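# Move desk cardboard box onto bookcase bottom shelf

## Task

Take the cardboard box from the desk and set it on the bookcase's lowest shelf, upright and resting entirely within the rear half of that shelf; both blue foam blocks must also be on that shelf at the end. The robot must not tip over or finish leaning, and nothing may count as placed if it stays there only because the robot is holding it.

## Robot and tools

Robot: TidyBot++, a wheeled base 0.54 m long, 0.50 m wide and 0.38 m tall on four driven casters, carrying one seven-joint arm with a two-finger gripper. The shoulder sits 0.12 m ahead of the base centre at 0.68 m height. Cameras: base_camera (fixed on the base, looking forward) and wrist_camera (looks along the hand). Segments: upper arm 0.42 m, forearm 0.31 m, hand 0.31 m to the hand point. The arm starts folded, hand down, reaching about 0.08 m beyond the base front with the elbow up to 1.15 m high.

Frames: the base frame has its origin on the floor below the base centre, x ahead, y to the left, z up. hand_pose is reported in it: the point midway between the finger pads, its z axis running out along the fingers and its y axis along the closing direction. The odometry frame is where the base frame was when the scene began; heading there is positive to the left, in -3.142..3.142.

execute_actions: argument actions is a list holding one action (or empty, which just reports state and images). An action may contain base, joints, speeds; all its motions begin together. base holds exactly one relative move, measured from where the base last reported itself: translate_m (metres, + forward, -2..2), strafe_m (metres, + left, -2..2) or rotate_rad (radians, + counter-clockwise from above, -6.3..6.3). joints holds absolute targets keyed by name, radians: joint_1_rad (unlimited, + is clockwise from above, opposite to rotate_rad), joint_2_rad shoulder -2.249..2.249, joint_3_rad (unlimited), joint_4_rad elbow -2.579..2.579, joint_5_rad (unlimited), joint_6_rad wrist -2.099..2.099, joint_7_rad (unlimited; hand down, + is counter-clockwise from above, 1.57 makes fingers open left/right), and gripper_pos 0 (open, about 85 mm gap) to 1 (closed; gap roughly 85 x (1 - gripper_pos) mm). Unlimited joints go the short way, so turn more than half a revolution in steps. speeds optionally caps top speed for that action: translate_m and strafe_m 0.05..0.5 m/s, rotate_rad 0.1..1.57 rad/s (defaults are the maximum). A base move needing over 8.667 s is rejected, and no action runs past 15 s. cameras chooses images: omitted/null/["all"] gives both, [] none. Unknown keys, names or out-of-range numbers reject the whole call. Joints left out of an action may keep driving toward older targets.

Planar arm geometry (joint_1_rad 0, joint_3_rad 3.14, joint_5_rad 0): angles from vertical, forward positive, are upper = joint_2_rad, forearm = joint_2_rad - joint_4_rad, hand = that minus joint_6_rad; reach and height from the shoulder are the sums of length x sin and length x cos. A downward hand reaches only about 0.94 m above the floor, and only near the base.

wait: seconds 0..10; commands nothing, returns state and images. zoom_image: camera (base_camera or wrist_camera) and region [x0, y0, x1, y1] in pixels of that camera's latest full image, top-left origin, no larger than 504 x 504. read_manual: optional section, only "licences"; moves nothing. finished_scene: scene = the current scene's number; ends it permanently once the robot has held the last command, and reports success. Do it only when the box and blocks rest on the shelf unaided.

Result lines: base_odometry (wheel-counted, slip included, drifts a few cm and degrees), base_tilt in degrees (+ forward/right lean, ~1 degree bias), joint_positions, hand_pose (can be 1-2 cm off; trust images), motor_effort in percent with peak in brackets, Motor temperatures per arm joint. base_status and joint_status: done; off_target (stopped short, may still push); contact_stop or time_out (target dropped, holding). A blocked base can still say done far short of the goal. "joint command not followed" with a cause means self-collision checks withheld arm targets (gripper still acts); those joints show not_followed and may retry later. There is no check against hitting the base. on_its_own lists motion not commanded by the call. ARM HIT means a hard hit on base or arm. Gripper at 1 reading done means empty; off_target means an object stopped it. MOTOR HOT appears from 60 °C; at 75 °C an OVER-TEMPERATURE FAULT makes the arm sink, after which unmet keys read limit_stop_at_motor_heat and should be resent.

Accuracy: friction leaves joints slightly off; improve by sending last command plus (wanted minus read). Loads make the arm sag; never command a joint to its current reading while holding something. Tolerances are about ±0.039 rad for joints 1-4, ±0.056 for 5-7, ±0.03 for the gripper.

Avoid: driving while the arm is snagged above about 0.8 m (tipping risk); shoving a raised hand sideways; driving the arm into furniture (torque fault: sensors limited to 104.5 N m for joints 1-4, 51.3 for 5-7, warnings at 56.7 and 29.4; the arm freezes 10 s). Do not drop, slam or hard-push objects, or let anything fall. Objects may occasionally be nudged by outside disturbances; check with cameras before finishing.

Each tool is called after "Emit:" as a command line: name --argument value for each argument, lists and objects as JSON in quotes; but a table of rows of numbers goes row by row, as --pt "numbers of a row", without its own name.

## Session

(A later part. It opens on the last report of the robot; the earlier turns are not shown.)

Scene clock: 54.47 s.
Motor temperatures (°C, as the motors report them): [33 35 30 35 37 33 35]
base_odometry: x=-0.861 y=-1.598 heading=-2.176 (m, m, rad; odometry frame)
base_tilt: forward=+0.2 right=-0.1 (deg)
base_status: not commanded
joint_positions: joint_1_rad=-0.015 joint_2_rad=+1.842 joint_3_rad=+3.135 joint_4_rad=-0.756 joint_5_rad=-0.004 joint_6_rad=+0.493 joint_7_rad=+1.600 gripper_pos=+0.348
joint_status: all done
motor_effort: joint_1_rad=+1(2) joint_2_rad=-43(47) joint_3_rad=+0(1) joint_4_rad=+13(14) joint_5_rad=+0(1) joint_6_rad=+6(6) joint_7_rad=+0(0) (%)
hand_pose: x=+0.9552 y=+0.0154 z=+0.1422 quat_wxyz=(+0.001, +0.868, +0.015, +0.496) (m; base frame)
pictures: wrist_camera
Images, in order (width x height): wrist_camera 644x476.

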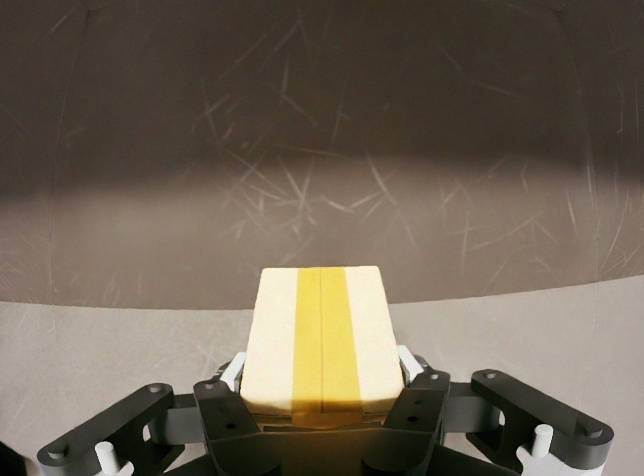

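Emit:
execute_actions --actions '[{"base":{"translate_m":0.013},"speeds":{"translate_m":0.05},"joints":{"joint_2_rad":1.845}}]' --cameras '["wrist_camera"]'

Emit:
execute_actions --actions '[{"joints":{"gripper_pos":0}}]' --cameras '[]'

Emit:
execute_actions --actions '[{"base":{"translate_m":-0.3},"joints":{"joint_2_rad":1.76}}]'

Scene clock: 55.50 s.
Motor temperatures (°C, as the motors report them): [33 35 30 35 37 33 35]
base_odometry: x=-0.869 y=-1.609 heading=-2.175 (m, m, rad; odometry frame)
base_tilt: forward=+0.2 right=-0.1 (deg)
base_status: done
joint_positions: joint_1_rad=-0.015 joint_2_rad=+1.842 joint_3_rad=+3.135 joint_4_rad=-0.756 joint_5_rad=-0.004 joint_6_rad=+0.494 joint_7_rad=+1.600 gripper_pos=+0.348
joint_status: all done
motor_effort: joint_1_rad=+2(4) joint_2_rad=-44(46) joint_3_rad=+0(1) joint_4_rad=+13(14) joint_5_rad=+0(0) joint_6_rad=+6(6) joint_7_rad=+0(0) (%)
hand_pose: x=+0.9553 y=+0.0153 z=+0.1423 quat_wxyz=(+0.001, +0.868, +0.015, +0.496) (m; base frame)
pictures: wrist_camera
Images, in order (width x height): wrist_camera 644x476.

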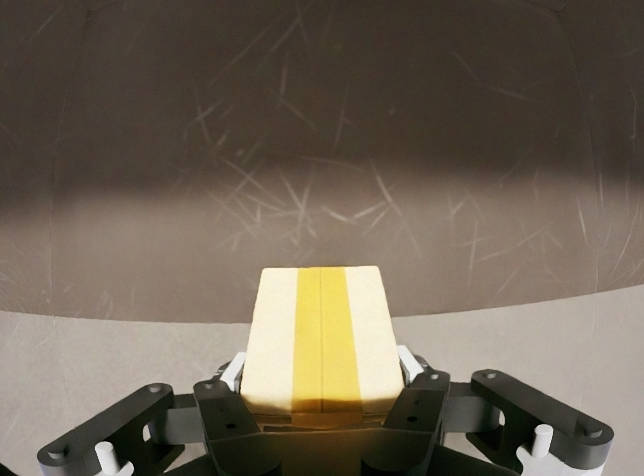

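Scene clock: 56.60 s.
Motor temperatures (°C, as the motors report them): [33 35 30 35 37 33 35]
base_odometry: x=-0.869 y=-1.609 heading=-2.175 (m, m, rad; odometry frame)
base_tilt: forward=+0.2 right=-0.1 (deg)
base_status: not commanded
joint_positions: joint_1_rad=-0.015 joint_2_rad=+1.842 joint_3_rad=+3.135 joint_4_rad=-0.756 joint_5_rad=-0.004 joint_6_rad=+0.494 joint_7_rad=+1.600 gripper_pos=+0.000
joint_status: all done
motor_effort: joint_1_rad=+1(1) joint_2_rad=-44(46) joint_3_rad=+0(0) joint_4_rad=+13(14) joint_5_rad=+0(0) joint_6_rad=+6(6) joint_7_rad=+0(0) (%)
hand_pose: x=+0.9553 y=+0.0153 z=+0.1423 quat_wxyz=(+0.001, +0.868, +0.015, +0.496) (m; base frame)
pictures: none
No camera images: the call's "cameras" was empty. Leave "cameras" out to get every camera's image.

Scene clock: 58.57 s.
Motor temperatures (°C, as the motors report them): [33 35 30 35 37 33 35]
base_odometry: x=-0.698 y=-1.362 heading=-2.175 (m, m, rad; odometry frame)
base_tilt: forward=+0.2 right=-0.1 (deg)
base_status: done
joint_positions: joint_1_rad=-0.013 joint_2_rad=+1.760 joint_3_rad=+3.135 joint_4_rad=-0.751 joint_5_rad=-0.004 joint_6_rad=+0.494 joint_7_rad=+1.600 gripper_pos=+0.000
joint_status: all done
motor_effort: joint_1_rad=+1(4) joint_2_rad=-47(49) joint_3_rad=+0(2) joint_4_rad=+15(16) joint_5_rad=+0(1) joint_6_rad=+5(6) joint_7_rad=+0(0) (%)
hand_pose: x=+0.9985 y=+0.0143 z=+0.2149 quat_wxyz=(+0.002, +0.846, +0.014, +0.533) (m; base frame)
pictures: base_camera, wrist_camera
Images, in order (width x height): base_camera 644x364, wrist_camera 644x476.

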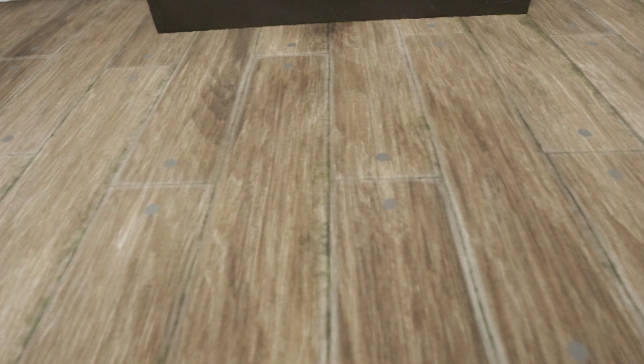

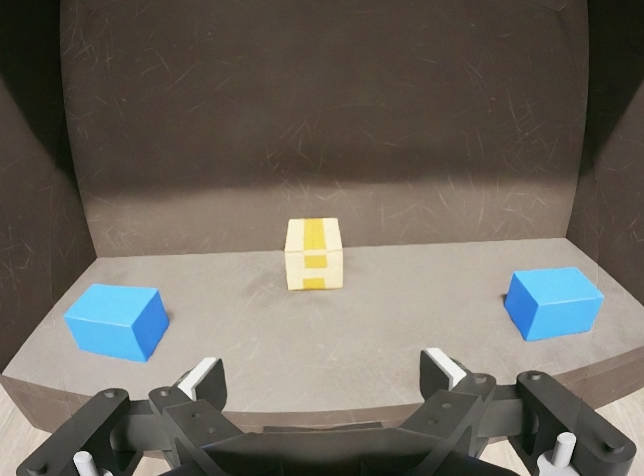

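Emit:
finished_scene --scene 2

The scene is finished: the task was done.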